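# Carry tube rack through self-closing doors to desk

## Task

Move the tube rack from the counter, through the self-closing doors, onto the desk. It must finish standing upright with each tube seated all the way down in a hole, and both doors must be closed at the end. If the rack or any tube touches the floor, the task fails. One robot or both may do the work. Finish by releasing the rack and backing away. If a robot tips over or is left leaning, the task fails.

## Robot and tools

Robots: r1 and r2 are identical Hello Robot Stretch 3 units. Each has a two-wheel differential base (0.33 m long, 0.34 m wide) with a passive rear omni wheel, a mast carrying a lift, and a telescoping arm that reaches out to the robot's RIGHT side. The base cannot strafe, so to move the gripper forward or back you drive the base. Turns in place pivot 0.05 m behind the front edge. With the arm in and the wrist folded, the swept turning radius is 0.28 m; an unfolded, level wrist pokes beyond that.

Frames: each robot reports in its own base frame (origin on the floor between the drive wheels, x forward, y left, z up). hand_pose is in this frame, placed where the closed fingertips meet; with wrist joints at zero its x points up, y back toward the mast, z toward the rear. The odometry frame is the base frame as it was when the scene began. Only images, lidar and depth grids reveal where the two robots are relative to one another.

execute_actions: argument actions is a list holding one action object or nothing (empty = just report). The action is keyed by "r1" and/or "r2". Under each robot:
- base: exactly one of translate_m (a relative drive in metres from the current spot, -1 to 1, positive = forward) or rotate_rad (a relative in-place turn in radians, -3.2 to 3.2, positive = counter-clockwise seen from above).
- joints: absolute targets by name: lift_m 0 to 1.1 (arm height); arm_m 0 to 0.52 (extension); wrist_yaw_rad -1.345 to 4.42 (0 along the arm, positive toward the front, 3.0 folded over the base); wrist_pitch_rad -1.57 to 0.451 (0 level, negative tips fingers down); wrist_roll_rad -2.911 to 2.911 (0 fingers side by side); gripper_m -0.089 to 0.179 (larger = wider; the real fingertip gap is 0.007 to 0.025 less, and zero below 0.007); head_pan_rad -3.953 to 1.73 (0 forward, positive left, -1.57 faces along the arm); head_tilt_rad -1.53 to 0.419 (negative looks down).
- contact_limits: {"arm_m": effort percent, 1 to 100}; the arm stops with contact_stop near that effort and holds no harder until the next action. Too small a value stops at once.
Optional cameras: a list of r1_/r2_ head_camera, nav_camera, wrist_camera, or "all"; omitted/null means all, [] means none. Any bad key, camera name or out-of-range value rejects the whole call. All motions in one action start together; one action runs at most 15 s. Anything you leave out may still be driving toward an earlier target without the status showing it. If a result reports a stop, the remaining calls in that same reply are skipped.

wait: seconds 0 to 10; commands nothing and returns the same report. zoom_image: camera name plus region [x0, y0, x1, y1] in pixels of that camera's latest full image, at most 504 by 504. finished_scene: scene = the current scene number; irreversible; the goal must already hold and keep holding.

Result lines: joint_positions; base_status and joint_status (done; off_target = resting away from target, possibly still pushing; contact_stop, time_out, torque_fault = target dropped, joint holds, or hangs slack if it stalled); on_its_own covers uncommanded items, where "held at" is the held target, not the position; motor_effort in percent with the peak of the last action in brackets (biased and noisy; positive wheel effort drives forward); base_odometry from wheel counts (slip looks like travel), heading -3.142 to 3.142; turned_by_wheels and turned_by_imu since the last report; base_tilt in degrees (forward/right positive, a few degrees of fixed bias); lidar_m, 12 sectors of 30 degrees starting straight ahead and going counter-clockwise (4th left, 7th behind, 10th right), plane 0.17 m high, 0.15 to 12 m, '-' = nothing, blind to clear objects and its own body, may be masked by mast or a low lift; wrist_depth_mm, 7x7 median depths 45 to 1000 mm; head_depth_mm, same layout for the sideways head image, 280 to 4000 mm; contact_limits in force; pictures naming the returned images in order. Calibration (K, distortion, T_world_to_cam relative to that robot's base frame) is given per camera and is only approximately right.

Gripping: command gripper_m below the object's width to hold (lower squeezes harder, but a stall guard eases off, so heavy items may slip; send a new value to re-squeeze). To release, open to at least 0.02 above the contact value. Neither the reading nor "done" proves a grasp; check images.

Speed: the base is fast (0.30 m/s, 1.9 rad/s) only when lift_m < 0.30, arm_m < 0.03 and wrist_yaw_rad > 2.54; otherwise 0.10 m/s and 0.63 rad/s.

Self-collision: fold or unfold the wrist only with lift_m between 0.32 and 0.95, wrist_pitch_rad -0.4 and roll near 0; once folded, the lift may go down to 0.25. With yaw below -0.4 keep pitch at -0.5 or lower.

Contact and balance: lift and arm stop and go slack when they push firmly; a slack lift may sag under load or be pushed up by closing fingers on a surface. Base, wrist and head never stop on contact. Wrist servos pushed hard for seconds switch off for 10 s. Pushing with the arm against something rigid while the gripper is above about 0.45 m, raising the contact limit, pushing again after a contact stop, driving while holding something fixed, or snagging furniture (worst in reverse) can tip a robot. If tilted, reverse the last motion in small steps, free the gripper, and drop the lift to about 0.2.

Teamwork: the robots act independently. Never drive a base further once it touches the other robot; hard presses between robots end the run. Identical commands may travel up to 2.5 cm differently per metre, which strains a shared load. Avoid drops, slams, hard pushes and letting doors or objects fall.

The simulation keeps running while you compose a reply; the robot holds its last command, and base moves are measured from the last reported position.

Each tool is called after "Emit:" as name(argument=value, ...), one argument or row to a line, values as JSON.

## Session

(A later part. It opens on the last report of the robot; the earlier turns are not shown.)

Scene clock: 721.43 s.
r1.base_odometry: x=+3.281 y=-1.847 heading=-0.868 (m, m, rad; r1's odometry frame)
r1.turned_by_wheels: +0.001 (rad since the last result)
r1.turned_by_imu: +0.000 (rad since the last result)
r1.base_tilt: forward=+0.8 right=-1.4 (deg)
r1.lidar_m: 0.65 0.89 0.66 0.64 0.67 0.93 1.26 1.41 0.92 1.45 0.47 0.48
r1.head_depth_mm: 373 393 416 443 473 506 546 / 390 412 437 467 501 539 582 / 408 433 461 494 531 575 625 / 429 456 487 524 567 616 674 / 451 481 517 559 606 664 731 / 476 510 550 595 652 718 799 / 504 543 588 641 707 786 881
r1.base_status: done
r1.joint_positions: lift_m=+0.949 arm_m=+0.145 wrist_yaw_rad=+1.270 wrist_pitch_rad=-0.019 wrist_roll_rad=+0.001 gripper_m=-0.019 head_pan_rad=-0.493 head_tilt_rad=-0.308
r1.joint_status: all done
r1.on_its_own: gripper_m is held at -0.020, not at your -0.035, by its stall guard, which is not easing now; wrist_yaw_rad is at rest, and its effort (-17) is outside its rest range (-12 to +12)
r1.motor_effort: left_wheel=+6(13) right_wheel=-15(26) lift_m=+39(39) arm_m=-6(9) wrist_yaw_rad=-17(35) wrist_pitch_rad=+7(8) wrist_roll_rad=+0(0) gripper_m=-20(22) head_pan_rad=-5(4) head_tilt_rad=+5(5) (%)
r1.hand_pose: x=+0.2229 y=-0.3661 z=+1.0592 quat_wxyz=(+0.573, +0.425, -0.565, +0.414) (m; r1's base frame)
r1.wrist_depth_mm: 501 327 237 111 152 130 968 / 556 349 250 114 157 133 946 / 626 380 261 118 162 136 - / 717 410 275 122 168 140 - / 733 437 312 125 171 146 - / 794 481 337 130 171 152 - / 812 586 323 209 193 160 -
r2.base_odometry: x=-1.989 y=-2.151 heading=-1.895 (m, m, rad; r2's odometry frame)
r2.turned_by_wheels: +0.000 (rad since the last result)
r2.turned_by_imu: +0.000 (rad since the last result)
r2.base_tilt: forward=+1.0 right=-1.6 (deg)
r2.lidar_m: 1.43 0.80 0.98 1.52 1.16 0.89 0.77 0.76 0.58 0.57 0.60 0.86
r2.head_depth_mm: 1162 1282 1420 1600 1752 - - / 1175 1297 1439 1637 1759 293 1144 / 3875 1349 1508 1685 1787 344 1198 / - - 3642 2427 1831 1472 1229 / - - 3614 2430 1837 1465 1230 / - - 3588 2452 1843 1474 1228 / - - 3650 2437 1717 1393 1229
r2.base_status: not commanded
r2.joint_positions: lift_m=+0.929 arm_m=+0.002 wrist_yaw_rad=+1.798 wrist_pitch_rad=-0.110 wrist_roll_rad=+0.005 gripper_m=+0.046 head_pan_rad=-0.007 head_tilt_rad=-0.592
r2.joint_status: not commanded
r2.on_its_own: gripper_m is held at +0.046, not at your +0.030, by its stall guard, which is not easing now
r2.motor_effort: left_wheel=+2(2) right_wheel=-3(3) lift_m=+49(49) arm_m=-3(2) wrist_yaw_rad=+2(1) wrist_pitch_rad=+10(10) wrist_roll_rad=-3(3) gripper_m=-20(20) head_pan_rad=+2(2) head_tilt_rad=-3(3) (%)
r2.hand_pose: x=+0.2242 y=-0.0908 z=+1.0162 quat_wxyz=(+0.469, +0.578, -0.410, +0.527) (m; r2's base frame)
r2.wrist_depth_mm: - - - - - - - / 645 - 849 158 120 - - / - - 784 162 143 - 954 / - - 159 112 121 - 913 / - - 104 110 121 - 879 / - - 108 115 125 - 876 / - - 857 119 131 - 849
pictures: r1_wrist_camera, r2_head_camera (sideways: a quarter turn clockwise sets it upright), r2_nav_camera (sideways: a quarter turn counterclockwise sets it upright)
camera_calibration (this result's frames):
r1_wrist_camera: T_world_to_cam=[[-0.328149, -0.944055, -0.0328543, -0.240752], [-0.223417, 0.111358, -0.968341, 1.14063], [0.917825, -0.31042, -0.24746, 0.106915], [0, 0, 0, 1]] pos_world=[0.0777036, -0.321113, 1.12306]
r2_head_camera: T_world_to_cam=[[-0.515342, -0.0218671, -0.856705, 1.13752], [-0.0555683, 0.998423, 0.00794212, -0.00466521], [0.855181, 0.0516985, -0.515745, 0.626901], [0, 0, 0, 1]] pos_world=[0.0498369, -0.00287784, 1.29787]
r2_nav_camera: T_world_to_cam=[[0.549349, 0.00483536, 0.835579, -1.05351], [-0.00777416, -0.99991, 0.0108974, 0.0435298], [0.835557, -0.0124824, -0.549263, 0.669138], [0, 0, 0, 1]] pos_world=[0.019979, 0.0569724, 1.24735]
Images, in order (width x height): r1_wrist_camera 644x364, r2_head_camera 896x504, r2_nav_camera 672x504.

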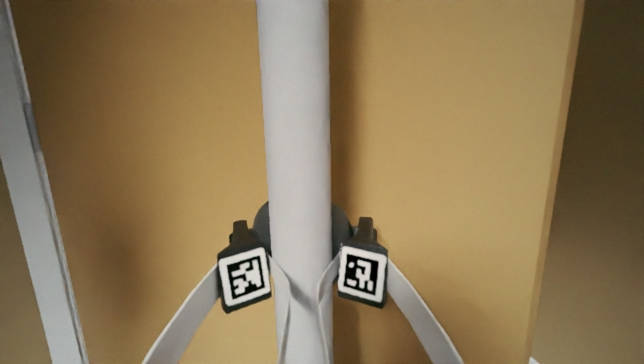

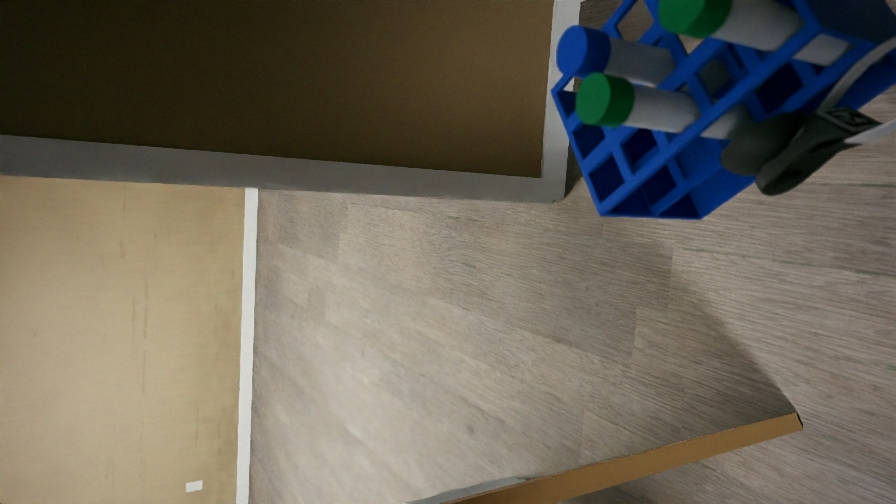

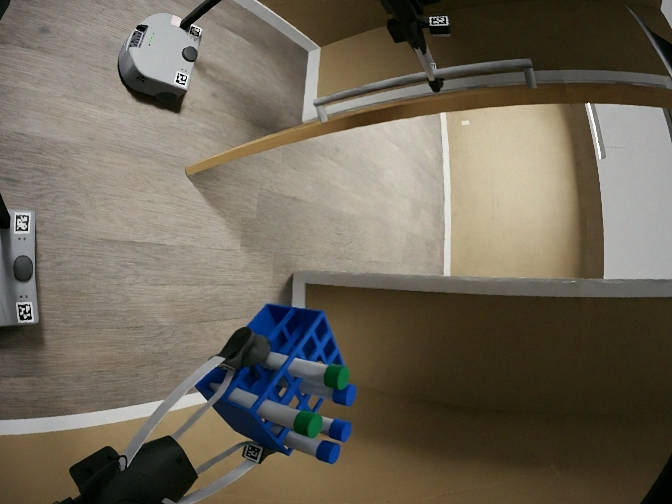

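Emit:
execute_actions(
  actions=[
    {"r2":{"base":{"rotate_rad":0.13}}},
  ],
  cameras=[],
)

Emit:
execute_actions(
  actions=[
    {"r2":{"base":{"translate_m":0.6}}},
  ],
  cameras=["r2_head_camera","r2_nav_camera"],
)

Scene clock: 728.83 s.
r1.base_odometry: x=+3.281 y=-1.847 heading=-0.868 (m, m, rad; r1's odometry frame)
r1.turned_by_wheels: +0.000 (rad since the last result)
r1.turned_by_imu: -0.001 (rad since the last result)
r1.base_tilt: forward=+0.9 right=-1.6 (deg)
r1.lidar_m: 0.65 0.89 0.66 0.64 0.67 0.93 1.27 1.41 0.94 1.45 0.47 0.48
r1.head_depth_mm: 373 393 417 443 472 507 546 / 390 412 438 466 499 538 583 / 408 433 461 494 532 575 625 / 428 456 487 524 567 616 674 / 451 482 516 558 606 663 732 / 476 510 550 598 654 718 799 / 503 543 588 642 707 785 880
r1.base_status: not commanded
r1.joint_positions: lift_m=+0.949 arm_m=+0.145 wrist_yaw_rad=+1.270 wrist_pitch_rad=-0.019 wrist_roll_rad=+0.001 gripper_m=-0.019 head_pan_rad=-0.493 head_tilt_rad=-0.308
r1.joint_status: not commanded
r1.on_its_own: gripper_m is held at -0.020, not at your -0.035, by its stall guard, which is not easing now; wrist_yaw_rad is at rest, and its effort (-17) is outside its rest range (-12 to +12)
r1.motor_effort: left_wheel=+6(6) right_wheel=-14(14) lift_m=+39(39) arm_m=-5(5) wrist_yaw_rad=-17(16) wrist_pitch_rad=+7(7) wrist_roll_rad=+0(0) gripper_m=-20(20) head_pan_rad=-4(5) head_tilt_rad=+5(5) (%)
r1.hand_pose: x=+0.2229 y=-0.3661 z=+1.0592 quat_wxyz=(+0.573, +0.425, -0.565, +0.414) (m; r1's base frame)
r1.wrist_depth_mm: 503 329 236 110 152 129 971 / 558 349 249 114 157 133 983 / 636 376 261 118 163 136 - / 703 409 276 122 168 139 - / 744 437 312 125 171 146 - / 791 483 332 130 172 153 - / 830 573 317 208 194 160 -
r2.base_odometry: x=-1.989 y=-2.151 heading=-1.765 (m, m, rad; r2's odometry frame)
r2.turned_by_wheels: +0.130 (rad since the last result)
r2.turned_by_imu: +0.128 (rad since the last result)
r2.base_tilt: forward=+1.0 right=-1.6 (deg)
r2.lidar_m: 1.42 0.80 0.98 1.52 1.05 0.87 0.77 0.68 0.57 0.57 0.63 1.02
r2.head_depth_mm: 1143 1257 1393 1564 1702 - - / 3965 - 1491 1652 1731 290 1145 / - - 3617 2442 1822 342 1196 / - - 3644 2432 1843 1471 1226 / - - 3600 2438 1831 1472 1225 / - - 3634 2331 1713 1427 1225 / - 1528 1615 963 1836 1471 1230
r2.base_status: done
r2.joint_positions: lift_m=+0.929 arm_m=+0.002 wrist_yaw_rad=+1.798 wrist_pitch_rad=-0.110 wrist_roll_rad=+0.005 gripper_m=+0.046 head_pan_rad=-0.007 head_tilt_rad=-0.592
r2.joint_status: not commanded
r2.on_its_own: gripper_m is held at +0.046, not at your +0.030, by its stall guard, which is not easing now
r2.motor_effort: left_wheel=-2(4) right_wheel=+3(6) lift_m=+49(49) arm_m=-3(2) wrist_yaw_rad=+1(2) wrist_pitch_rad=+10(10) wrist_roll_rad=-3(3) gripper_m=-19(20) head_pan_rad=+4(2) head_tilt_rad=-3(3) (%)
r2.hand_pose: x=+0.2242 y=-0.0907 z=+1.0162 quat_wxyz=(+0.469, +0.578, -0.410, +0.527) (m; r2's base frame)
r2.wrist_depth_mm: - - 737 - - - 993 / 583 - 713 158 121 - - / - - 731 162 143 - - / - - 159 112 121 - - / - - 104 110 120 - - / - - 108 115 125 - - / - - - 119 131 - -
pictures: none
No camera images: the call's "cameras" was empty. Leave "cameras" out to get every camera's image.

Scene clock: 735.80 s.
r1.base_odometry: x=+3.281 y=-1.847 heading=-0.868 (m, m, rad; r1's odometry frame)
r1.turned_by_wheels: +0.000 (rad since the last result)
r1.turned_by_imu: -0.002 (rad since the last result)
r1.base_tilt: forward=+0.9 right=-1.6 (deg)
r1.lidar_m: 0.65 0.89 0.66 0.64 0.67 0.93 1.27 1.41 1.49 0.63 0.47 0.48
r1.head_depth_mm: 372 393 417 442 472 507 546 / 389 412 438 467 500 539 583 / 408 433 461 493 532 576 626 / 428 456 488 523 566 615 673 / 451 482 517 558 607 663 731 / 475 510 550 599 654 719 799 / 504 543 588 642 706 785 882
r1.base_status: not commanded
r1.joint_positions: lift_m=+0.949 arm_m=+0.145 wrist_yaw_rad=+1.270 wrist_pitch_rad=-0.019 wrist_roll_rad=+0.001 gripper_m=-0.019 head_pan_rad=-0.493 head_tilt_rad=-0.308
r1.joint_status: not commanded
r1.on_its_own: gripper_m is held at -0.020, not at your -0.035, by its stall guard, which is not easing now; wrist_yaw_rad is at rest, and its effort (-16) is outside its rest range (-12 to +12)
r1.motor_effort: left_wheel=+6(6) right_wheel=-14(14) lift_m=+39(40) arm_m=-5(5) wrist_yaw_rad=-16(16) wrist_pitch_rad=+7(7) wrist_roll_rad=+0(0) gripper_m=-21(20) head_pan_rad=-4(5) head_tilt_rad=+5(5) (%)
r1.hand_pose: x=+0.2229 y=-0.3661 z=+1.0592 quat_wxyz=(+0.573, +0.425, -0.565, +0.414) (m; r1's base frame)
r1.wrist_depth_mm: 501 328 237 111 152 129 955 / 553 348 247 114 157 133 997 / 631 374 263 118 161 137 984 / 706 408 275 123 168 140 433 / 752 437 311 125 172 146 - / 787 486 337 130 172 152 - / 840 580 320 209 194 159 -
r2.base_odometry: x=-2.105 y=-2.739 heading=-1.765 (m, m, rad; r2's odometry frame)
r2.turned_by_wheels: +0.000 (rad since the last result)
r2.turned_by_imu: +0.002 (rad since the last result)
r2.base_tilt: forward=+1.0 right=-1.7 (deg)
r2.lidar_m: 4.08 0.49 0.32 0.74 1.57 1.45 1.36 0.82 0.68 0.68 0.76 0.85
r2.head_depth_mm: 3383 3730 3136 917 989 - - / 3463 3806 3619 2418 1913 293 1146 / 3583 3947 3654 2433 1835 344 1199 / 3654 - 3614 2424 1828 1472 1226 / 3782 - 3644 2435 1833 1468 1230 / 3864 - 3629 2415 1836 1474 1226 / 3972 - 3634 2441 1768 1389 1167
r2.base_status: done
r2.joint_positions: lift_m=+0.929 arm_m=+0.002 wrist_yaw_rad=+1.798 wrist_pitch_rad=-0.110 wrist_roll_rad=+0.005 gripper_m=+0.046 head_pan_rad=-0.007 head_tilt_rad=-0.592
r2.joint_status: not commanded
r2.on_its_own: gripper_m is held at +0.046, not at your +0.030, by its stall guard, which is not easing now
r2.motor_effort: left_wheel=-2(2) right_wheel=+2(7) lift_m=+48(49) arm_m=-2(2) wrist_yaw_rad=+4(2) wrist_pitch_rad=+10(10) wrist_roll_rad=-3(3) gripper_m=-20(19) head_pan_rad=+3(3) head_tilt_rad=-3(3) (%)
r2.hand_pose: x=+0.2242 y=-0.0907 z=+1.0162 quat_wxyz=(+0.469, +0.578, -0.410, +0.527) (m; r2's base frame)
r2.wrist_depth_mm: 481 744 - - - 607 554 / 477 748 - 158 121 623 569 / 478 741 - 161 144 645 583 / 471 738 158 112 121 667 597 / 470 734 104 110 121 694 625 / 469 619 108 115 125 697 647 / 457 795 - 119 132 758 675
pictures: r2_head_camera (sideways: a quarter turn clockwise sets it upright), r2_nav_camera (sideways: a quarter turn counterclockwise sets it upright)
camera_calibration (this result's frames):
r2_head_camera: T_world_to_cam=[[-0.515349, -0.0218671, -0.856701, 1.13751], [-0.0555682, 0.998423, 0.00794259, -0.00466582], [0.855177, 0.0516986, -0.515751, 0.626909], [0, 0, 0, 1]] pos_world=[0.0498369, -0.00287784, 1.29787]
r2_nav_camera: T_world_to_cam=[[0.549356, 0.00483533, 0.835575, -1.0535], [-0.00777406, -0.99991, 0.0108974, 0.0435298], [0.835552, -0.0124824, -0.549269, 0.669146], [0, 0, 0, 1]] pos_world=[0.0199786, 0.0569724, 1.24734]
Images, in order (width x height): r2_head_camera 896x504, r2_nav_camera 672x504.

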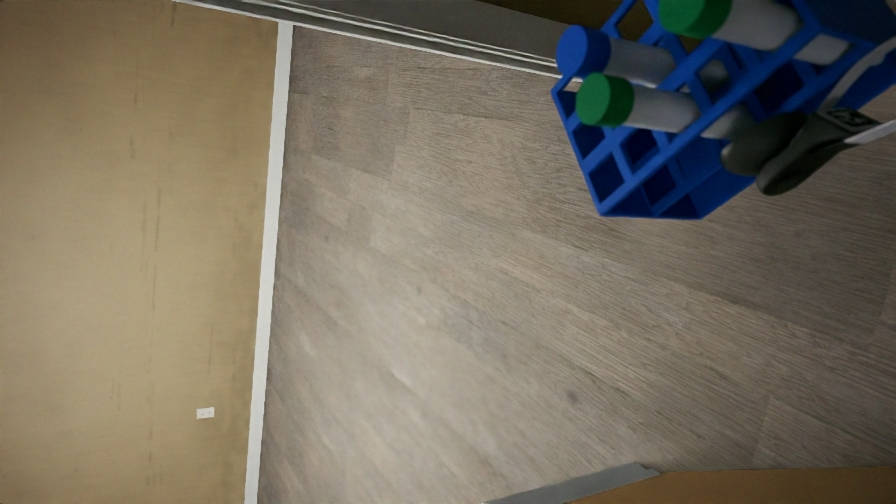

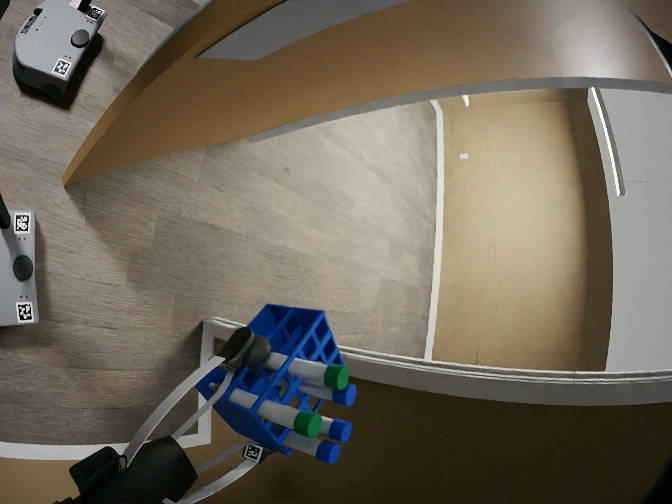

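Emit:
execute_actions(
  actions=[
    {"r2":{"base":{"rotate_rad":-0.05}}},
  ],
  cameras=[],
)

Emit:
execute_actions(
  actions=[
    {"r2":{"base":{"translate_m":0.5}}},
  ],
  cameras=["r2_head_camera","r2_nav_camera"],
)

Scene clock: 744.07 s.
r1.base_odometry: x=+3.281 y=-1.847 heading=-0.868 (m, m, rad; r1's odometry frame)
r1.turned_by_wheels: +0.000 (rad since the last result)
r1.turned_by_imu: -0.001 (rad since the last result)
r1.base_tilt: forward=+0.8 right=-1.5 (deg)
r1.lidar_m: 0.65 0.89 0.66 0.64 0.67 0.93 1.27 1.41 1.49 0.63 0.47 0.48
r1.head_depth_mm: 373 393 417 443 472 507 546 / 389 413 438 467 499 539 582 / 408 433 461 493 531 575 626 / 428 456 487 524 566 616 675 / 451 481 516 559 607 663 734 / 475 510 551 596 653 719 799 / 504 542 588 642 707 784 881
r1.base_status: not commanded
r1.joint_positions: lift_m=+0.949 arm_m=+0.145 wrist_yaw_rad=+1.270 wrist_pitch_rad=-0.019 wrist_roll_rad=+0.001 gripper_m=-0.019 head_pan_rad=-0.493 head_tilt_rad=-0.308
r1.joint_status: not commanded
r1.on_its_own: gripper_m is held at -0.020, not at your -0.035, by its stall guard, which is not easing now; wrist_yaw_rad is at rest, and its effort (-17) is outside its rest range (-12 to +12)
r1.motor_effort: left_wheel=+6(6) right_wheel=-14(15) lift_m=+39(40) arm_m=-5(5) wrist_yaw_rad=-17(17) wrist_pitch_rad=+7(7) wrist_roll_rad=+0(0) gripper_m=-19(20) head_pan_rad=-4(4) head_tilt_rad=+5(5) (%)
r1.hand_pose: x=+0.2229 y=-0.3661 z=+1.0592 quat_wxyz=(+0.573, +0.425, -0.565, +0.414) (m; r1's base frame)
r1.wrist_depth_mm: 501 326 236 110 153 129 974 / 558 350 248 114 158 133 992 / 636 376 261 118 162 137 - / 715 405 273 122 167 140 - / 772 443 311 125 171 146 - / 785 486 337 130 172 153 - / 822 580 320 210 194 159 -
r2.base_odometry: x=-2.105 y=-2.739 heading=-1.815 (m, m, rad; r2's odometry frame)
r2.turned_by_wheels: -0.050 (rad since the last result)
r2.turned_by_imu: -0.050 (rad since the last result)
r2.base_tilt: forward=+1.0 right=-1.7 (deg)
r2.lidar_m: 0.86 0.55 0.31 0.74 1.53 1.46 1.36 0.85 0.69 0.68 0.74 0.85
r2.head_depth_mm: 3330 764 818 897 990 - - / 3460 3855 3593 2316 1017 294 1147 / 3565 3917 3612 2430 1832 342 1202 / 3594 - 3600 2440 1842 1472 1225 / 3699 - 3596 2438 1846 1471 1227 / 3784 - 3634 2439 1828 1469 1227 / 3854 - 3633 2436 1837 1472 1210
r2.base_status: done
r2.joint_positions: lift_m=+0.929 arm_m=+0.002 wrist_yaw_rad=+1.798 wrist_pitch_rad=-0.110 wrist_roll_rad=+0.005 gripper_m=+0.046 head_pan_rad=-0.007 head_tilt_rad=-0.592
r2.joint_status: not commanded
r2.on_its_own: gripper_m is held at +0.046, not at your +0.030, by its stall guard, which is not easing now
r2.motor_effort: left_wheel=+2(2) right_wheel=-3(3) lift_m=+49(49) arm_m=-3(2) wrist_yaw_rad=+2(2) wrist_pitch_rad=+10(10) wrist_roll_rad=-3(3) gripper_m=-19(20) head_pan_rad=+2(3) head_tilt_rad=-3(3) (%)
r2.hand_pose: x=+0.2242 y=-0.0907 z=+1.0162 quat_wxyz=(+0.469, +0.578, -0.410, +0.527) (m; r2's base frame)
r2.wrist_depth_mm: 524 876 - - - 607 560 / 523 849 - 158 121 637 588 / 518 838 - 162 143 655 601 / 513 837 157 112 121 682 620 / 510 820 104 110 121 710 640 / 505 696 108 115 125 719 661 / 487 885 - 119 132 788 682
pictures: none
No camera images: the call's "cameras" was empty. Leave "cameras" out to get every camera's image.

Scene clock: 750.03 s.
r1.base_odometry: x=+3.281 y=-1.847 heading=-0.868 (m, m, rad; r1's odometry frame)
r1.turned_by_wheels: +0.000 (rad since the last result)
r1.turned_by_imu: -0.001 (rad since the last result)
r1.base_tilt: forward=+0.7 right=-1.6 (deg)
r1.lidar_m: 0.65 0.89 0.66 0.64 0.67 0.93 1.27 1.41 1.50 1.45 0.47 0.48
r1.head_depth_mm: 373 393 417 443 473 507 546 / 390 413 437 467 500 539 584 / 408 433 461 494 530 574 625 / 428 456 488 524 567 616 674 / 451 482 518 559 606 664 734 / 475 510 551 597 653 719 798 / 504 542 588 642 706 784 878
r1.base_status: not commanded
r1.joint_positions: lift_m=+0.949 arm_m=+0.145 wrist_yaw_rad=+1.270 wrist_pitch_rad=-0.019 wrist_roll_rad=+0.001 gripper_m=-0.019 head_pan_rad=-0.493 head_tilt_rad=-0.308
r1.joint_status: not commanded
r1.on_its_own: gripper_m is held at -0.020, not at your -0.035, by its stall guard, which is not easing now; wrist_yaw_rad is at rest, and its effort (-16) is outside its rest range (-12 to +12)
r1.motor_effort: left_wheel=+6(6) right_wheel=-14(15) lift_m=+39(39) arm_m=-5(5) wrist_yaw_rad=-16(17) wrist_pitch_rad=+7(7) wrist_roll_rad=+0(0) gripper_m=-20(20) head_pan_rad=-4(4) head_tilt_rad=+5(6) (%)
r1.hand_pose: x=+0.2229 y=-0.3661 z=+1.0592 quat_wxyz=(+0.573, +0.425, -0.565, +0.414) (m; r1's base frame)
r1.wrist_depth_mm: 497 328 237 110 152 129 969 / 558 349 248 114 157 133 332 / 632 373 260 118 162 136 - / 717 402 276 122 168 140 - / 738 443 314 125 172 146 - / 776 485 336 130 172 152 - / 821 582 321 210 193 160 -
r2.base_odometry: x=-2.226 y=-3.224 heading=-1.815 (m, m, rad; r2's odometry frame)
r2.turned_by_wheels: +0.000 (rad since the last result)
r2.turned_by_imu: +0.002 (rad since the last result)
r2.base_tilt: forward=+0.9 right=-1.7 (deg)
r2.lidar_m: 3.61 3.44 0.51 0.40 0.40 0.43 1.86 0.94 0.76 0.76 0.45 0.39
r2.head_depth_mm: 2970 3294 3447 2448 1903 - - / 3028 3380 3549 2426 1905 293 1148 / 3114 3401 3590 2440 1846 345 1201 / 3170 3518 3639 2424 1830 1467 1231 / 3231 3600 3585 2434 1829 1463 1229 / 3324 3666 3628 2439 1830 1477 1228 / 3391 3798 3638 2437 1835 1470 1233
r2.base_status: done
r2.joint_positions: lift_m=+0.929 arm_m=+0.002 wrist_yaw_rad=+1.798 wrist_pitch_rad=-0.110 wrist_roll_rad=+0.005 gripper_m=+0.046 head_pan_rad=-0.007 head_tilt_rad=-0.592
r2.joint_status: not commanded
r2.on_its_own: gripper_m is held at +0.046, not at your +0.030, by its stall guard, which is not easing now
r2.motor_effort: left_wheel=+1(5) right_wheel=-3(4) lift_m=+49(49) arm_m=-2(2) wrist_yaw_rad=+1(2) wrist_pitch_rad=+10(10) wrist_roll_rad=-3(3) gripper_m=-19(19) head_pan_rad=+3(3) head_tilt_rad=-3(3) (%)
r2.hand_pose: x=+0.2242 y=-0.0907 z=+1.0162 quat_wxyz=(+0.469, +0.578, -0.410, +0.527) (m; r2's base frame)
r2.wrist_depth_mm: - - - - - - 194 / - - - 158 120 - 193 / - - - 162 144 - 200 / - - 158 112 122 - 205 / 771 - 105 110 121 291 213 / 774 - 108 115 125 251 219 / 773 - - 119 132 312 228
pictures: r2_head_camera (sideways: a quarter turn clockwise sets it upright), r2_nav_camera (sideways: a quarter turn counterclockwise sets it upright)
camera_calibration (this result's frames):
r2_head_camera: T_world_to_cam=[[-0.515355, -0.021867, -0.856698, 1.13751], [-0.0555681, 0.998423, 0.00794306, -0.00466643], [0.855173, 0.0516985, -0.515758, 0.626918], [0, 0, 0, 1]] pos_world=[0.0498368, -0.00287785, 1.29787]
r2_nav_camera: T_world_to_cam=[[0.549362, 0.00483524, 0.83557, -1.0535], [-0.00777406, -0.99991, 0.0108974, 0.0435298], [0.835548, -0.0124824, -0.549275, 0.669154], [0, 0, 0, 1]] pos_world=[0.0199782, 0.0569725, 1.24734]
Images, in order (width x height): r2_head_camera 896x504, r2_nav_camera 672x504.

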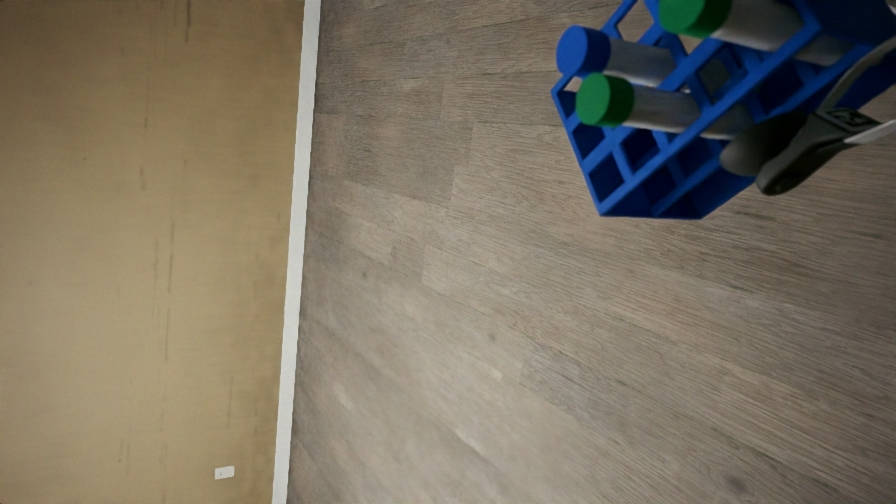

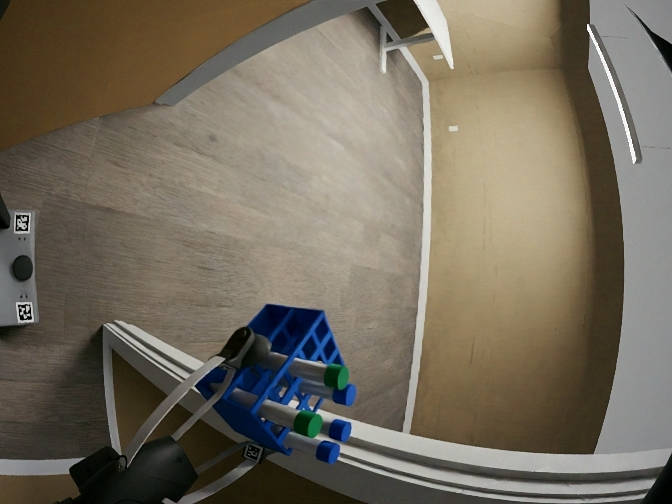

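Centered. Desk is to the far left.

Emit:
execute_actions(
  actions=[
    {"r2":{"base":{"translate_m":0.9},"joints":{"head_tilt_rad":-0.35,"head_pan_rad":0.9}}},
  ],
  cameras=["r2_head_camera","r2_nav_camera"],
)

Emit:
execute_actions(
  actions=[
    {"r1":{"base":{"translate_m":0.13},"joints":{"arm_m":0.33}}},
  ],
  cameras=[],
)

Emit:
execute_actions(
  actions=[
    {"r1":{"base":{"translate_m":0.24},"joints":{"arm_m":0.46,"wrist_yaw_rad":1.22}}},
  ],
  cameras=[],
)

Emit:
execute_actions(
  actions=[
    {"r1":{"base":{"translate_m":0.36},"joints":{"arm_m":0.515,"wrist_yaw_rad":1.0}}},
  ],
  cameras=["r1_wrist_camera"],
)

Scene clock: 764.80 s.
r1.base_odometry: x=+3.281 y=-1.847 heading=-0.868 (m, m, rad; r1's odometry frame)
r1.turned_by_wheels: +0.000 (rad since the last result)
r1.turned_by_imu: -0.003 (rad since the last result)
r1.base_tilt: forward=+0.9 right=-1.5 (deg)
r1.lidar_m: 0.65 0.89 0.66 0.64 0.67 0.93 1.27 1.41 1.50 1.45 0.47 0.48
r1.head_depth_mm: 373 394 416 443 472 507 546 / 390 412 437 467 501 539 583 / 408 433 461 494 530 575 625 / 429 456 487 524 567 616 674 / 451 481 517 558 607 664 731 / 475 510 551 598 652 720 800 / 503 542 588 641 707 784 881
r1.base_status: not commanded
r1.joint_positions: lift_m=+0.949 arm_m=+0.145 wrist_yaw_rad=+1.270 wrist_pitch_rad=-0.019 wrist_roll_rad=+0.001 gripper_m=-0.019 head_pan_rad=-0.493 head_tilt_rad=-0.308
r1.joint_status: not commanded
r1.on_its_own: gripper_m is held at -0.020, not at your -0.035, by its stall guard, which is not easing now; wrist_yaw_rad is at rest, and its effort (-16) is outside its rest range (-12 to +12)
r1.motor_effort: left_wheel=+6(6) right_wheel=-14(14) lift_m=+39(40) arm_m=-5(5) wrist_yaw_rad=-16(16) wrist_pitch_rad=+7(7) wrist_roll_rad=+0(0) gripper_m=-21(20) head_pan_rad=-5(5) head_tilt_rad=+5(5) (%)
r1.hand_pose: x=+0.2229 y=-0.3661 z=+1.0592 quat_wxyz=(+0.573, +0.425, -0.565, +0.414) (m; r1's base frame)
r1.wrist_depth_mm: 502 325 238 111 152 129 964 / 567 348 249 114 157 133 - / 637 374 258 118 162 136 - / 700 406 275 122 168 140 - / 729 440 311 124 172 146 - / 778 483 333 130 171 152 - / 804 583 322 208 194 160 -
r2.base_odometry: x=-2.444 y=-4.097 heading=-1.816 (m, m, rad; r2's odometry frame)
r2.turned_by_wheels: -0.001 (rad since the last result)
r2.turned_by_imu: -1.358 (rad since the last result)
r2.base_tilt: forward=+0.9 right=-1.9 (deg)
r2.lidar_m: 1.73 2.10 2.99 2.99 3.10 2.65 0.79 0.79 0.94 0.18 0.17 0.34
r2.head_depth_mm: 2698 2787 2864 2951 2538 1843 1443 / 2893 3077 3252 3461 2534 1840 1445 / 2798 2985 3196 3388 2528 1832 1446 / 2730 2901 3121 3286 2524 1841 1438 / 2646 2811 2994 3199 2527 1822 1438 / 2579 2737 2915 3132 2501 1814 1434 / 2491 2654 2829 3026 2524 1829 1436
r2.base_status: translate_m off_target (by the wheels' count: +0.8998 of +0.9000)
r2.joint_positions: lift_m=+0.930 arm_m=+0.002 wrist_yaw_rad=+1.805 wrist_pitch_rad=-0.113 wrist_roll_rad=+0.004 gripper_m=+0.046 head_pan_rad=+0.894 head_tilt_rad=-0.356
r2.joint_status: all done
r2.on_its_own: gripper_m is held at +0.046, not at your +0.030, by its stall guard, which is not easing now; right_wheel is at rest, and its effort (+53) is outside its rest range (-18 to +18)
r2.motor_effort: left_wheel=+7(16) right_wheel=+53(78) lift_m=+45(49) arm_m=+0(2) wrist_yaw_rad=-4(21) wrist_pitch_rad=+11(12) wrist_roll_rad=-2(3) gripper_m=-20(19) head_pan_rad=+3(31) head_tilt_rad=+2(17) (%)
r2.hand_pose: x=+0.2237 y=-0.0887 z=+1.0156 quat_wxyz=(+0.468, +0.580, -0.407, +0.528) (m; r2's base frame)
r2.wrist_depth_mm: - - - - - - - / - - - 158 120 - 719 / - - - 212 143 - 532 / - - 157 113 121 - 428 / - - 104 110 120 - 356 / - - 108 115 125 - 306 / - - - 119 132 - 262
pictures: r2_head_camera (sideways: a quarter turn clockwise sets it upright), r2_nav_camera (sideways: a quarter turn counterclockwise sets it upright)
camera_calibration (this result's frames):
r2_head_camera: T_world_to_cam=[[-0.168473, -0.250112, -0.953447, 1.26163], [-0.817004, 0.576591, -0.00688976, 0.0192889], [0.551472, 0.777809, -0.301482, 0.349933], [0, 0, 0, 1]] pos_world=[0.0353305, 0.0322442, 1.30852]
r2_nav_camera: T_world_to_cam=[[0.205449, 0.269294, 0.940889, -1.18878], [0.777159, -0.629218, 0.0103925, 0.0393958], [0.594823, 0.729085, -0.338557, 0.396427], [0, 0, 0, 1]] pos_world=[-0.0221863, 0.0558919, 1.25232]
Images, in order (width x height): r2_head_camera 896x504, r2_nav_camera 672x504.

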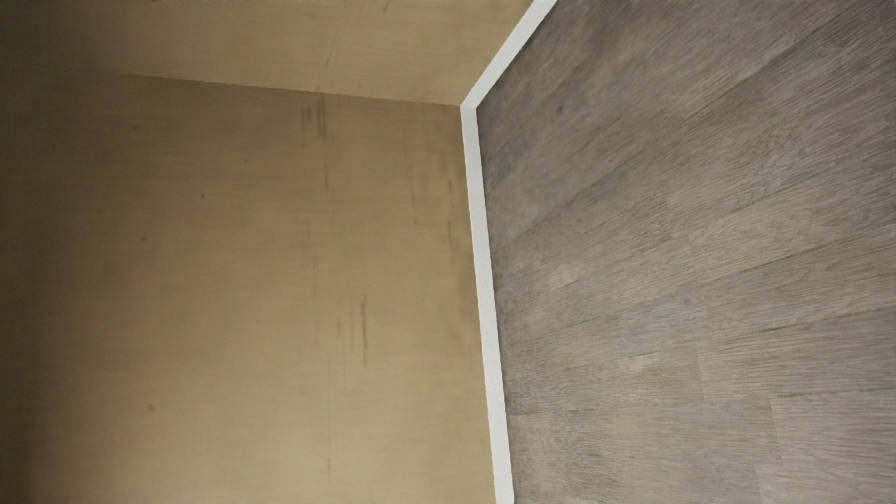

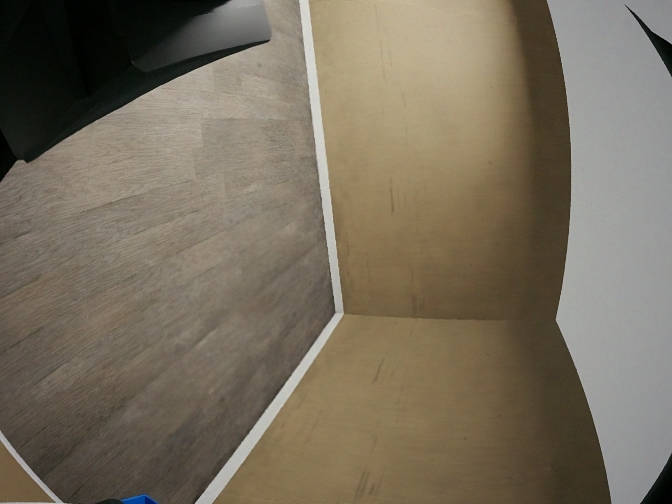

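Scene clock: 767.40 s.
r1.base_odometry: x=+3.366 y=-1.946 heading=-0.867 (m, m, rad; r1's odometry frame)
r1.turned_by_wheels: +0.001 (rad since the last result)
r1.turned_by_imu: +0.001 (rad since the last result)
r1.base_tilt: forward=+0.9 right=-1.4 (deg)
r1.lidar_m: 0.66 0.86 0.66 0.64 0.67 0.93 1.39 1.55 1.49 1.45 0.58 0.58
r1.head_depth_mm: 450 476 505 540 577 622 673 / 460 487 518 553 592 640 695 / 470 498 530 567 611 660 717 / 481 509 545 582 628 679 741 / 491 522 558 599 646 701 767 / 502 534 573 616 668 726 796 / 514 549 588 633 688 750 824
r1.base_status: done
r1.joint_positions: lift_m=+0.949 arm_m=+0.330 wrist_yaw_rad=+1.273 wrist_pitch_rad=-0.019 wrist_roll_rad=+0.000 gripper_m=-0.019 head_pan_rad=-0.493 head_tilt_rad=-0.308
r1.joint_status: all done
r1.on_its_own: gripper_m is held at -0.020, not at your -0.035, by its stall guard, which is not easing now; wrist_yaw_rad is at rest, and its effort (-19) is outside its rest range (-12 to +12)
r1.motor_effort: left_wheel=+10(10) right_wheel=-17(18) lift_m=+39(39) arm_m=+6(7) wrist_yaw_rad=-19(35) wrist_pitch_rad=+7(8) wrist_roll_rad=+0(0) gripper_m=-19(21) head_pan_rad=-4(4) head_tilt_rad=+5(6) (%)
r1.hand_pose: x=+0.2231 y=-0.5497 z=+1.0592 quat_wxyz=(+0.573, +0.426, -0.564, +0.415) (m; r1's base frame)
r1.wrist_depth_mm: 267 233 199 106 158 145 856 / 285 242 208 110 161 150 886 / 304 257 216 114 168 156 903 / 327 271 227 119 174 162 868 / 351 286 246 122 178 170 922 / 378 303 262 127 182 - 937 / 404 333 262 136 199 - 924
r2.base_odometry: x=-2.444 y=-4.097 heading=-1.816 (m, m, rad; r2's odometry frame)
r2.turned_by_wheels: +0.000 (rad since the last result)
r2.turned_by_imu: +0.000 (rad since the last result)
r2.base_tilt: forward=+0.9 right=-1.8 (deg)
r2.lidar_m: 1.73 2.10 2.99 3.01 3.12 2.65 0.73 0.70 0.74 0.18 0.17 0.34
r2.head_depth_mm: 2728 2766 2840 2896 2552 1843 1445 / 2914 3086 3283 3429 2525 1847 1443 / 2808 2975 3206 3401 2527 1831 1441 / 2721 2904 3075 3279 2537 1835 1444 / 2639 2824 2978 3218 2519 1831 1442 / 2576 2721 2891 3104 2508 1830 1432 / 2496 2660 2841 3031 2516 1814 1430
r2.base_status: not commanded
r2.joint_positions: lift_m=+0.930 arm_m=+0.002 wrist_yaw_rad=+1.805 wrist_pitch_rad=-0.113 wrist_roll_rad=+0.004 gripper_m=+0.046 head_pan_rad=+0.894 head_tilt_rad=-0.356
r2.joint_status: not commanded
r2.on_its_own: gripper_m is held at +0.046, not at your +0.030, by its stall guard, which is not easing now; right_wheel is at rest, and its effort (+53) is outside its rest range (-18 to +18)
r2.motor_effort: left_wheel=+7(7) right_wheel=+53(53) lift_m=+45(45) arm_m=+0(0) wrist_yaw_rad=-4(2) wrist_pitch_rad=+11(11) wrist_roll_rad=-2(2) gripper_m=-19(20) head_pan_rad=+3(2) head_tilt_rad=+2(2) (%)
r2.hand_pose: x=+0.2237 y=-0.0887 z=+1.0156 quat_wxyz=(+0.468, +0.580, -0.407, +0.528) (m; r2's base frame)
r2.wrist_depth_mm: - - - - - - - / - - - 158 120 - 724 / - - - 212 142 - 538 / - - 159 113 121 - 430 / - - 104 110 121 - 356 / - - 108 115 125 - 305 / - - - 119 132 - 262
pictures: none
No camera images: the call's "cameras" was empty. Leave "cameras" out to get every camera's image.

Scene clock: 772.70 s.
r1.base_odometry: x=+3.521 y=-2.129 heading=-0.867 (m, m, rad; r1's odometry frame)
r1.turned_by_wheels: +0.000 (rad since the last result)
r1.turned_by_imu: -0.048 (rad since the last result)
r1.base_tilt: forward=+0.9 right=-1.6 (deg)
r1.lidar_m: 0.51 0.59 0.66 0.63 0.65 0.87 1.64 1.79 1.52 1.46 0.55 0.50
r1.head_depth_mm: 421 447 476 510 549 593 645 / 417 442 470 503 540 584 634 / 412 436 465 496 534 576 625 / 407 431 458 489 526 567 614 / 403 427 453 484 518 558 605 / 399 422 448 477 511 550 594 / 395 417 443 471 504 541 585
r1.base_status: done
r1.joint_positions: lift_m=+0.949 arm_m=+0.461 wrist_yaw_rad=+1.180 wrist_pitch_rad=-0.018 wrist_roll_rad=+0.003 gripper_m=-0.019 head_pan_rad=-0.493 head_tilt_rad=-0.307
r1.joint_status: wrist_yaw_rad off_target (ended at +1.180, target +1.220); the others done
r1.on_its_own: gripper_m is held at -0.020, not at your -0.035, by its stall guard, which is not easing now; wrist_yaw_rad is at rest, and its effort (+17) is outside its rest range (-12 to +12)
r1.motor_effort: left_wheel=+1(40) right_wheel=-3(28) lift_m=+38(40) arm_m=-9(9) wrist_yaw_rad=+17(71) wrist_pitch_rad=+7(11) wrist_roll_rad=-1(1) gripper_m=-19(25) head_pan_rad=-4(4) head_tilt_rad=+5(5) (%)
r1.hand_pose: x=+0.2151 y=-0.7029 z=+1.0595 quat_wxyz=(+0.590, +0.400, -0.584, +0.387) (m; r1's base frame)
r1.wrist_depth_mm: 172 172 173 107 176 708 679 / 177 179 179 110 180 755 674 / 185 184 186 115 189 775 704 / 191 192 192 120 195 805 709 / 198 200 199 122 203 829 733 / 206 207 208 128 774 847 722 / 215 218 219 215 220 910 755
r2.base_odometry: x=-2.444 y=-4.097 heading=-1.816 (m, m, rad; r2's odometry frame)
r2.turned_by_wheels: +0.000 (rad since the last result)
r2.turned_by_imu: +0.000 (rad since the last result)
r2.base_tilt: forward=+0.9 right=-1.7 (deg)
r2.lidar_m: 1.73 2.10 2.99 2.99 3.10 2.65 0.63 0.54 0.54 0.18 0.17 0.34
r2.head_depth_mm: 2707 2774 2866 2921 2542 1853 1453 / 2879 3113 3261 3461 2545 1825 1445 / 2805 2993 3204 3439 2529 1846 1442 / 2704 2893 3088 3285 2545 1831 1439 / 2666 2828 2998 3206 2521 1834 1437 / 2586 2737 2913 3105 2518 1827 1430 / 2498 2658 2833 3014 2507 1821 1432
r2.base_status: not commanded
r2.joint_positions: lift_m=+0.930 arm_m=+0.002 wrist_yaw_rad=+1.805 wrist_pitch_rad=-0.113 wrist_roll_rad=+0.004 gripper_m=+0.046 head_pan_rad=+0.894 head_tilt_rad=-0.356
r2.joint_status: not commanded
r2.on_its_own: gripper_m is held at +0.046, not at your +0.030, by its stall guard, which is not easing now; right_wheel is at rest, and its effort (+54) is outside its rest range (-18 to +18)
r2.motor_effort: left_wheel=+7(7) right_wheel=+54(54) lift_m=+45(45) arm_m=-1(0) wrist_yaw_rad=-4(3) wrist_pitch_rad=+11(11) wrist_roll_rad=-2(2) gripper_m=-19(19) head_pan_rad=+2(2) head_tilt_rad=+2(2) (%)
r2.hand_pose: x=+0.2237 y=-0.0887 z=+1.0156 quat_wxyz=(+0.468, +0.580, -0.407, +0.528) (m; r2's base frame)
r2.wrist_depth_mm: - - - - - - - / - - - 158 120 - 713 / - - - 211 142 - 535 / - - 159 113 121 - 427 / - - 104 110 120 - 357 / - - 108 115 125 - 305 / - - - 119 131 - 261
pictures: none
No camera images: the call's "cameras" was empty. Leave "cameras" out to get every camera's image.

Scene clock: 777.30 s.
r1.base_odometry: x=+3.754 y=-2.403 heading=-0.868 (m, m, rad; r1's odometry frame)
r1.turned_by_wheels: -0.001 (rad since the last result)
r1.turned_by_imu: +0.007 (rad since the last result)
r1.base_tilt: forward=+0.5 right=-1.4 (deg)
r1.lidar_m: 0.21 0.21 0.30 0.63 0.65 0.88 2.00 2.11 1.52 0.86 0.31 0.22
r1.head_depth_mm: - - - - 287 307 337 / - - - - - 287 307 / - - - - - - 287 / - - - - - - - / - - - - - - - / - - - - - - - / - - - - - - -
r1.base_status: done
r1.joint_positions: lift_m=+0.950 arm_m=+0.515 wrist_yaw_rad=+0.920 wrist_pitch_rad=-0.021 wrist_roll_rad=+0.002 gripper_m=-0.019 head_pan_rad=-0.493 head_tilt_rad=-0.307
r1.joint_status: wrist_yaw_rad off_target (ended at +0.920, target +1.000); the others done
r1.on_its_own: wrist_yaw_rad is held at +0.925, not at your +1.000, by its stall guard, which is not easing now; gripper_m is held at -0.020, not at your -0.035, by its stall guard, which is not easing now; right_wheel is at rest, and its effort (+21) is outside its rest range (-18 to +18)
r1.motor_effort: left_wheel=-14(52) right_wheel=+21(59) lift_m=+38(38) arm_m=-1(20) wrist_yaw_rad=+4(93) wrist_pitch_rad=+7(11) wrist_roll_rad=+0(1) gripper_m=-17(26) head_pan_rad=-4(4) head_tilt_rad=+5(5) (%)
r1.hand_pose: x=+0.1820 y=-0.8150 z=+1.0588 quat_wxyz=(+0.637, +0.321, -0.631, +0.307) (m; r1's base frame)
r1.wrist_depth_mm: 124 137 157 106 259 359 525 / 127 141 163 110 271 383 550 / 129 144 170 114 283 404 569 / 132 148 175 118 296 428 594 / 134 151 174 122 317 462 621 / 137 155 174 126 360 506 620 / 140 157 195 135 327 544 631
r2.base_odometry: x=-2.444 y=-4.097 heading=-1.816 (m, m, rad; r2's odometry frame)
r2.turned_by_wheels: +0.000 (rad since the last result)
r2.turned_by_imu: +0.000 (rad since the last result)
r2.base_tilt: forward=+0.8 right=-1.8 (deg)
r2.lidar_m: 1.73 2.09 2.99 3.01 3.10 2.64 0.40 0.26 0.23 0.18 0.17 0.34
r2.head_depth_mm: 2701 2788 2836 2937 2540 1839 1445 / 2883 3112 3247 3418 2553 1848 1448 / 2799 2986 3190 3390 2537 1836 1442 / 2712 2896 3116 3293 2512 1833 1437 / 2634 2802 2981 3214 2521 1831 1432 / 2557 2715 2900 3089 2508 1825 1433 / 2500 2659 2794 2994 2515 1817 1431
r2.base_status: not commanded
r2.joint_positions: lift_m=+0.930 arm_m=+0.002 wrist_yaw_rad=+1.801 wrist_pitch_rad=-0.113 wrist_roll_rad=+0.004 gripper_m=+0.046 head_pan_rad=+0.894 head_tilt_rad=-0.356
r2.joint_status: not commanded
r2.on_its_own: gripper_m is held at +0.046, not at your +0.030, by its stall guard, which is not easing now; right_wheel is at rest, and its effort (+38) is outside its rest range (-18 to +18)
r2.motor_effort: left_wheel=+5(10) right_wheel=+38(54) lift_m=+45(45) arm_m=+0(1) wrist_yaw_rad=+0(4) wrist_pitch_rad=+11(11) wrist_roll_rad=-2(2) gripper_m=-20(20) head_pan_rad=+3(2) head_tilt_rad=+2(2) (%)
r2.hand_pose: x=+0.2239 y=-0.0897 z=+1.0155 quat_wxyz=(+0.469, +0.579, -0.408, +0.527) (m; r2's base frame)
r2.wrist_depth_mm: - - - - - - - / - - - 158 121 - 680 / - - - 162 144 - 519 / - - 159 112 121 - 421 / - - 104 110 120 - 352 / - - 108 115 125 - 302 / - - - 119 132 - 260
pictures: r1_wrist_camera
camera_calibration (this result's frames):
r1_wrist_camera: T_world_to_cam=[[-0.631981, -0.774258, -0.0335362, -0.483499], [-0.172563, 0.182776, -0.967892, 1.22959], [0.755527, -0.605902, -0.24912, -0.204513], [0, 0, 0, 1]] pos_world=[0.061135, -0.723008, 1.12295]
Images, in order (width x height): r1_wrist_camera 644x364.

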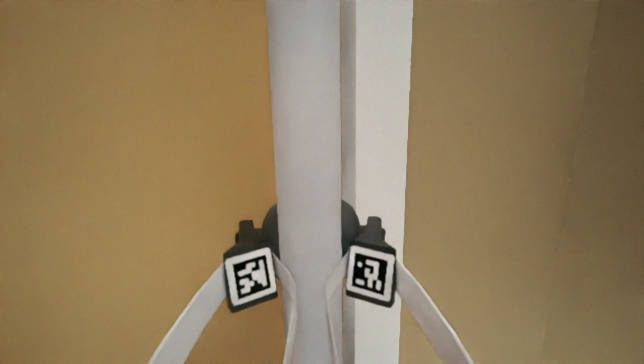

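Emit:
execute_actions(
  actions=[
    {"r1":{"joints":{"gripper_m":0.12,"wrist_yaw_rad":0.95},"base":{"translate_m":-0.01}},"r2":{"base":{"translate_m":0.0},"joints":{"head_pan_rad":-1.6,"head_tilt_rad":-0.9}}},
  ],
  cameras=["r2_head_camera","r2_nav_camera","r2_wrist_camera"],
)

Scene clock: 783.73 s.
r1.base_odometry: x=+3.748 y=-2.396 heading=-0.868 (m, m, rad; r1's odometry frame)
r1.turned_by_wheels: -0.001 (rad since the last result)
r1.turned_by_imu: -0.001 (rad since the last result)
r1.base_tilt: forward=+0.8 right=-1.5 (deg)
r1.lidar_m: 0.22 0.22 0.31 0.63 0.65 0.88 1.99 2.11 1.52 0.90 0.32 0.23
r1.head_depth_mm: - - - 284 297 324 356 / - - - - 284 297 323 / - - - - - 284 297 / - - - - - - 284 / - - - - - - - / - - - - - - - / - - - - - - -
r1.base_status: done
r1.joint_positions: lift_m=+0.950 arm_m=+0.515 wrist_yaw_rad=+0.917 wrist_pitch_rad=-0.017 wrist_roll_rad=+0.002 gripper_m=+0.120 head_pan_rad=-0.493 head_tilt_rad=-0.307
r1.joint_status: wrist_yaw_rad off_target (ended at +0.917, target +0.950); the others done
r1.on_its_own: wrist_yaw_rad is at rest, and its effort (+27) is outside its rest range (-12 to +12)
r1.motor_effort: left_wheel=-8(18) right_wheel=+11(16) lift_m=+38(37) arm_m=-2(2) wrist_yaw_rad=+27(28) wrist_pitch_rad=+7(7) wrist_roll_rad=+0(0) gripper_m=+7(85) head_pan_rad=-4(4) head_tilt_rad=+5(5) (%)
r1.hand_pose: x=+0.1816 y=-0.8157 z=+1.0598 quat_wxyz=(+0.637, +0.319, -0.632, +0.307) (m; r1's base frame)
r1.wrist_depth_mm: 131 145 162 206 277 383 537 / 133 149 166 213 290 410 557 / 136 152 173 220 301 434 565 / 138 155 180 133 316 464 595 / 141 156 189 136 314 535 606 / 144 154 195 140 330 628 629 / 146 171 205 146 360 543 621
r2.base_odometry: x=-2.444 y=-4.097 heading=-1.817 (m, m, rad; r2's odometry frame)
r2.turned_by_wheels: -0.001 (rad since the last result)
r2.turned_by_imu: +0.000 (rad since the last result)
r2.base_tilt: forward=+1.0 right=-1.7 (deg)
r2.lidar_m: 1.73 2.10 2.99 3.01 3.11 2.65 0.40 0.26 0.23 0.18 0.17 0.34
r2.head_depth_mm: - - - - - 460 694 / - - - - - 540 791 / - - - - - 639 907 / - - - 296 342 648 871 / - - - - - - 941 / - - - - - - 1074 / - - - - - - 1098
r2.base_status: translate_m off_target (by the wheels' count: -0.0002 of +0.0000)
r2.joint_positions: lift_m=+0.930 arm_m=+0.002 wrist_yaw_rad=+1.806 wrist_pitch_rad=-0.112 wrist_roll_rad=+0.004 gripper_m=+0.046 head_pan_rad=-1.593 head_tilt_rad=-0.889
r2.joint_status: all done
r2.on_its_own: gripper_m is held at +0.046, not at your +0.030, by its stall guard, which is not easing now; right_wheel is at rest, and its effort (+40) is outside its rest range (-18 to +18)
r2.motor_effort: left_wheel=+7(8) right_wheel=+40(42) lift_m=+45(45) arm_m=-1(0) wrist_yaw_rad=-4(5) wrist_pitch_rad=+11(11) wrist_roll_rad=-2(2) gripper_m=-20(20) head_pan_rad=-3(29) head_tilt_rad=-5(27) (%)
r2.hand_pose: x=+0.2236 y=-0.0885 z=+1.0156 quat_wxyz=(+0.468, +0.580, -0.407, +0.529) (m; r2's base frame)
r2.wrist_depth_mm: - - - - - - - / - - - 158 121 - 736 / - - - 162 144 - 544 / - - 159 112 121 - 437 / - - 104 110 121 - 362 / - - 108 115 125 - 309 / - - - 119 131 - 264
pictures: r2_head_camera (sideways: a quarter turn clockwise sets it upright), r2_nav_camera (sideways: a quarter turn counterclockwise sets it upright), r2_wrist_camera
camera_calibration (this result's frames):
r2_head_camera: T_world_to_cam=[[-0.00910331, 0.743219, -0.668986, 0.889741], [0.999036, 0.0354883, 0.0258317, -0.0343821], [0.0429398, -0.668106, -0.742826, 0.927246], [0, 0, 0, 1]] pos_world=[0.00263274, -0.0405542, 1.28489]
r2_nav_camera: T_world_to_cam=[[-0.00827049, -0.769314, 0.638818, -0.793658], [-0.999751, 0.0196125, 0.0106756, 0.0498738], [-0.0207417, -0.63857, -0.769284, 0.960549], [0, 0, 0, 1]] pos_world=[0.0632209, 0.00182815, 1.2454]
r2_wrist_camera: T_world_to_cam=[[0.282171, -0.95936, -0.00280266, -0.140743], [-0.274086, -0.0778151, -0.958552, 1.05854], [0.919378, 0.271244, -0.284904, 0.267303], [0, 0, 0, 1]] pos_world=[0.0840922, -0.125157, 1.09043]
Images, in order (width x height): r2_head_camera 896x504, r2_nav_camera 672x504, r2_wrist_camera 644x364.

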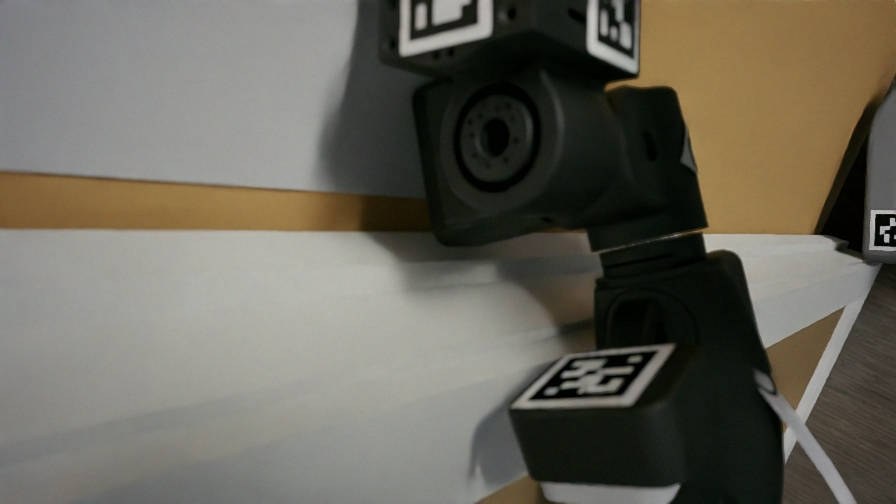

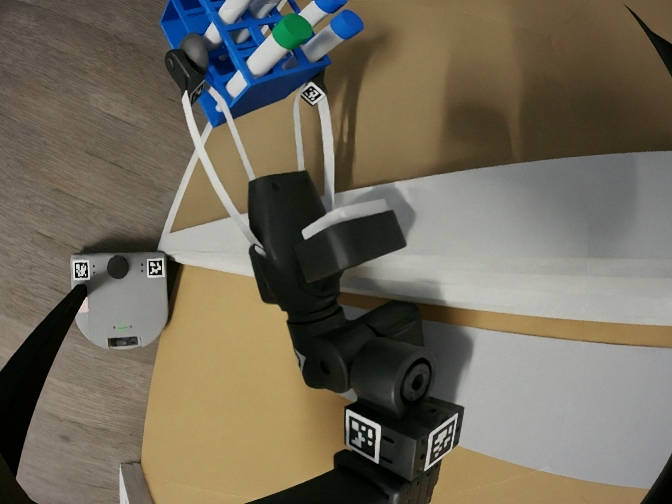

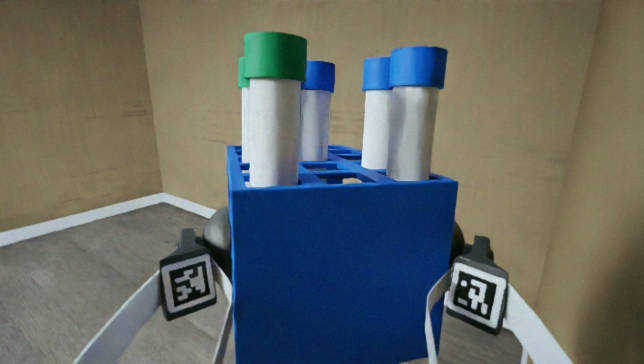

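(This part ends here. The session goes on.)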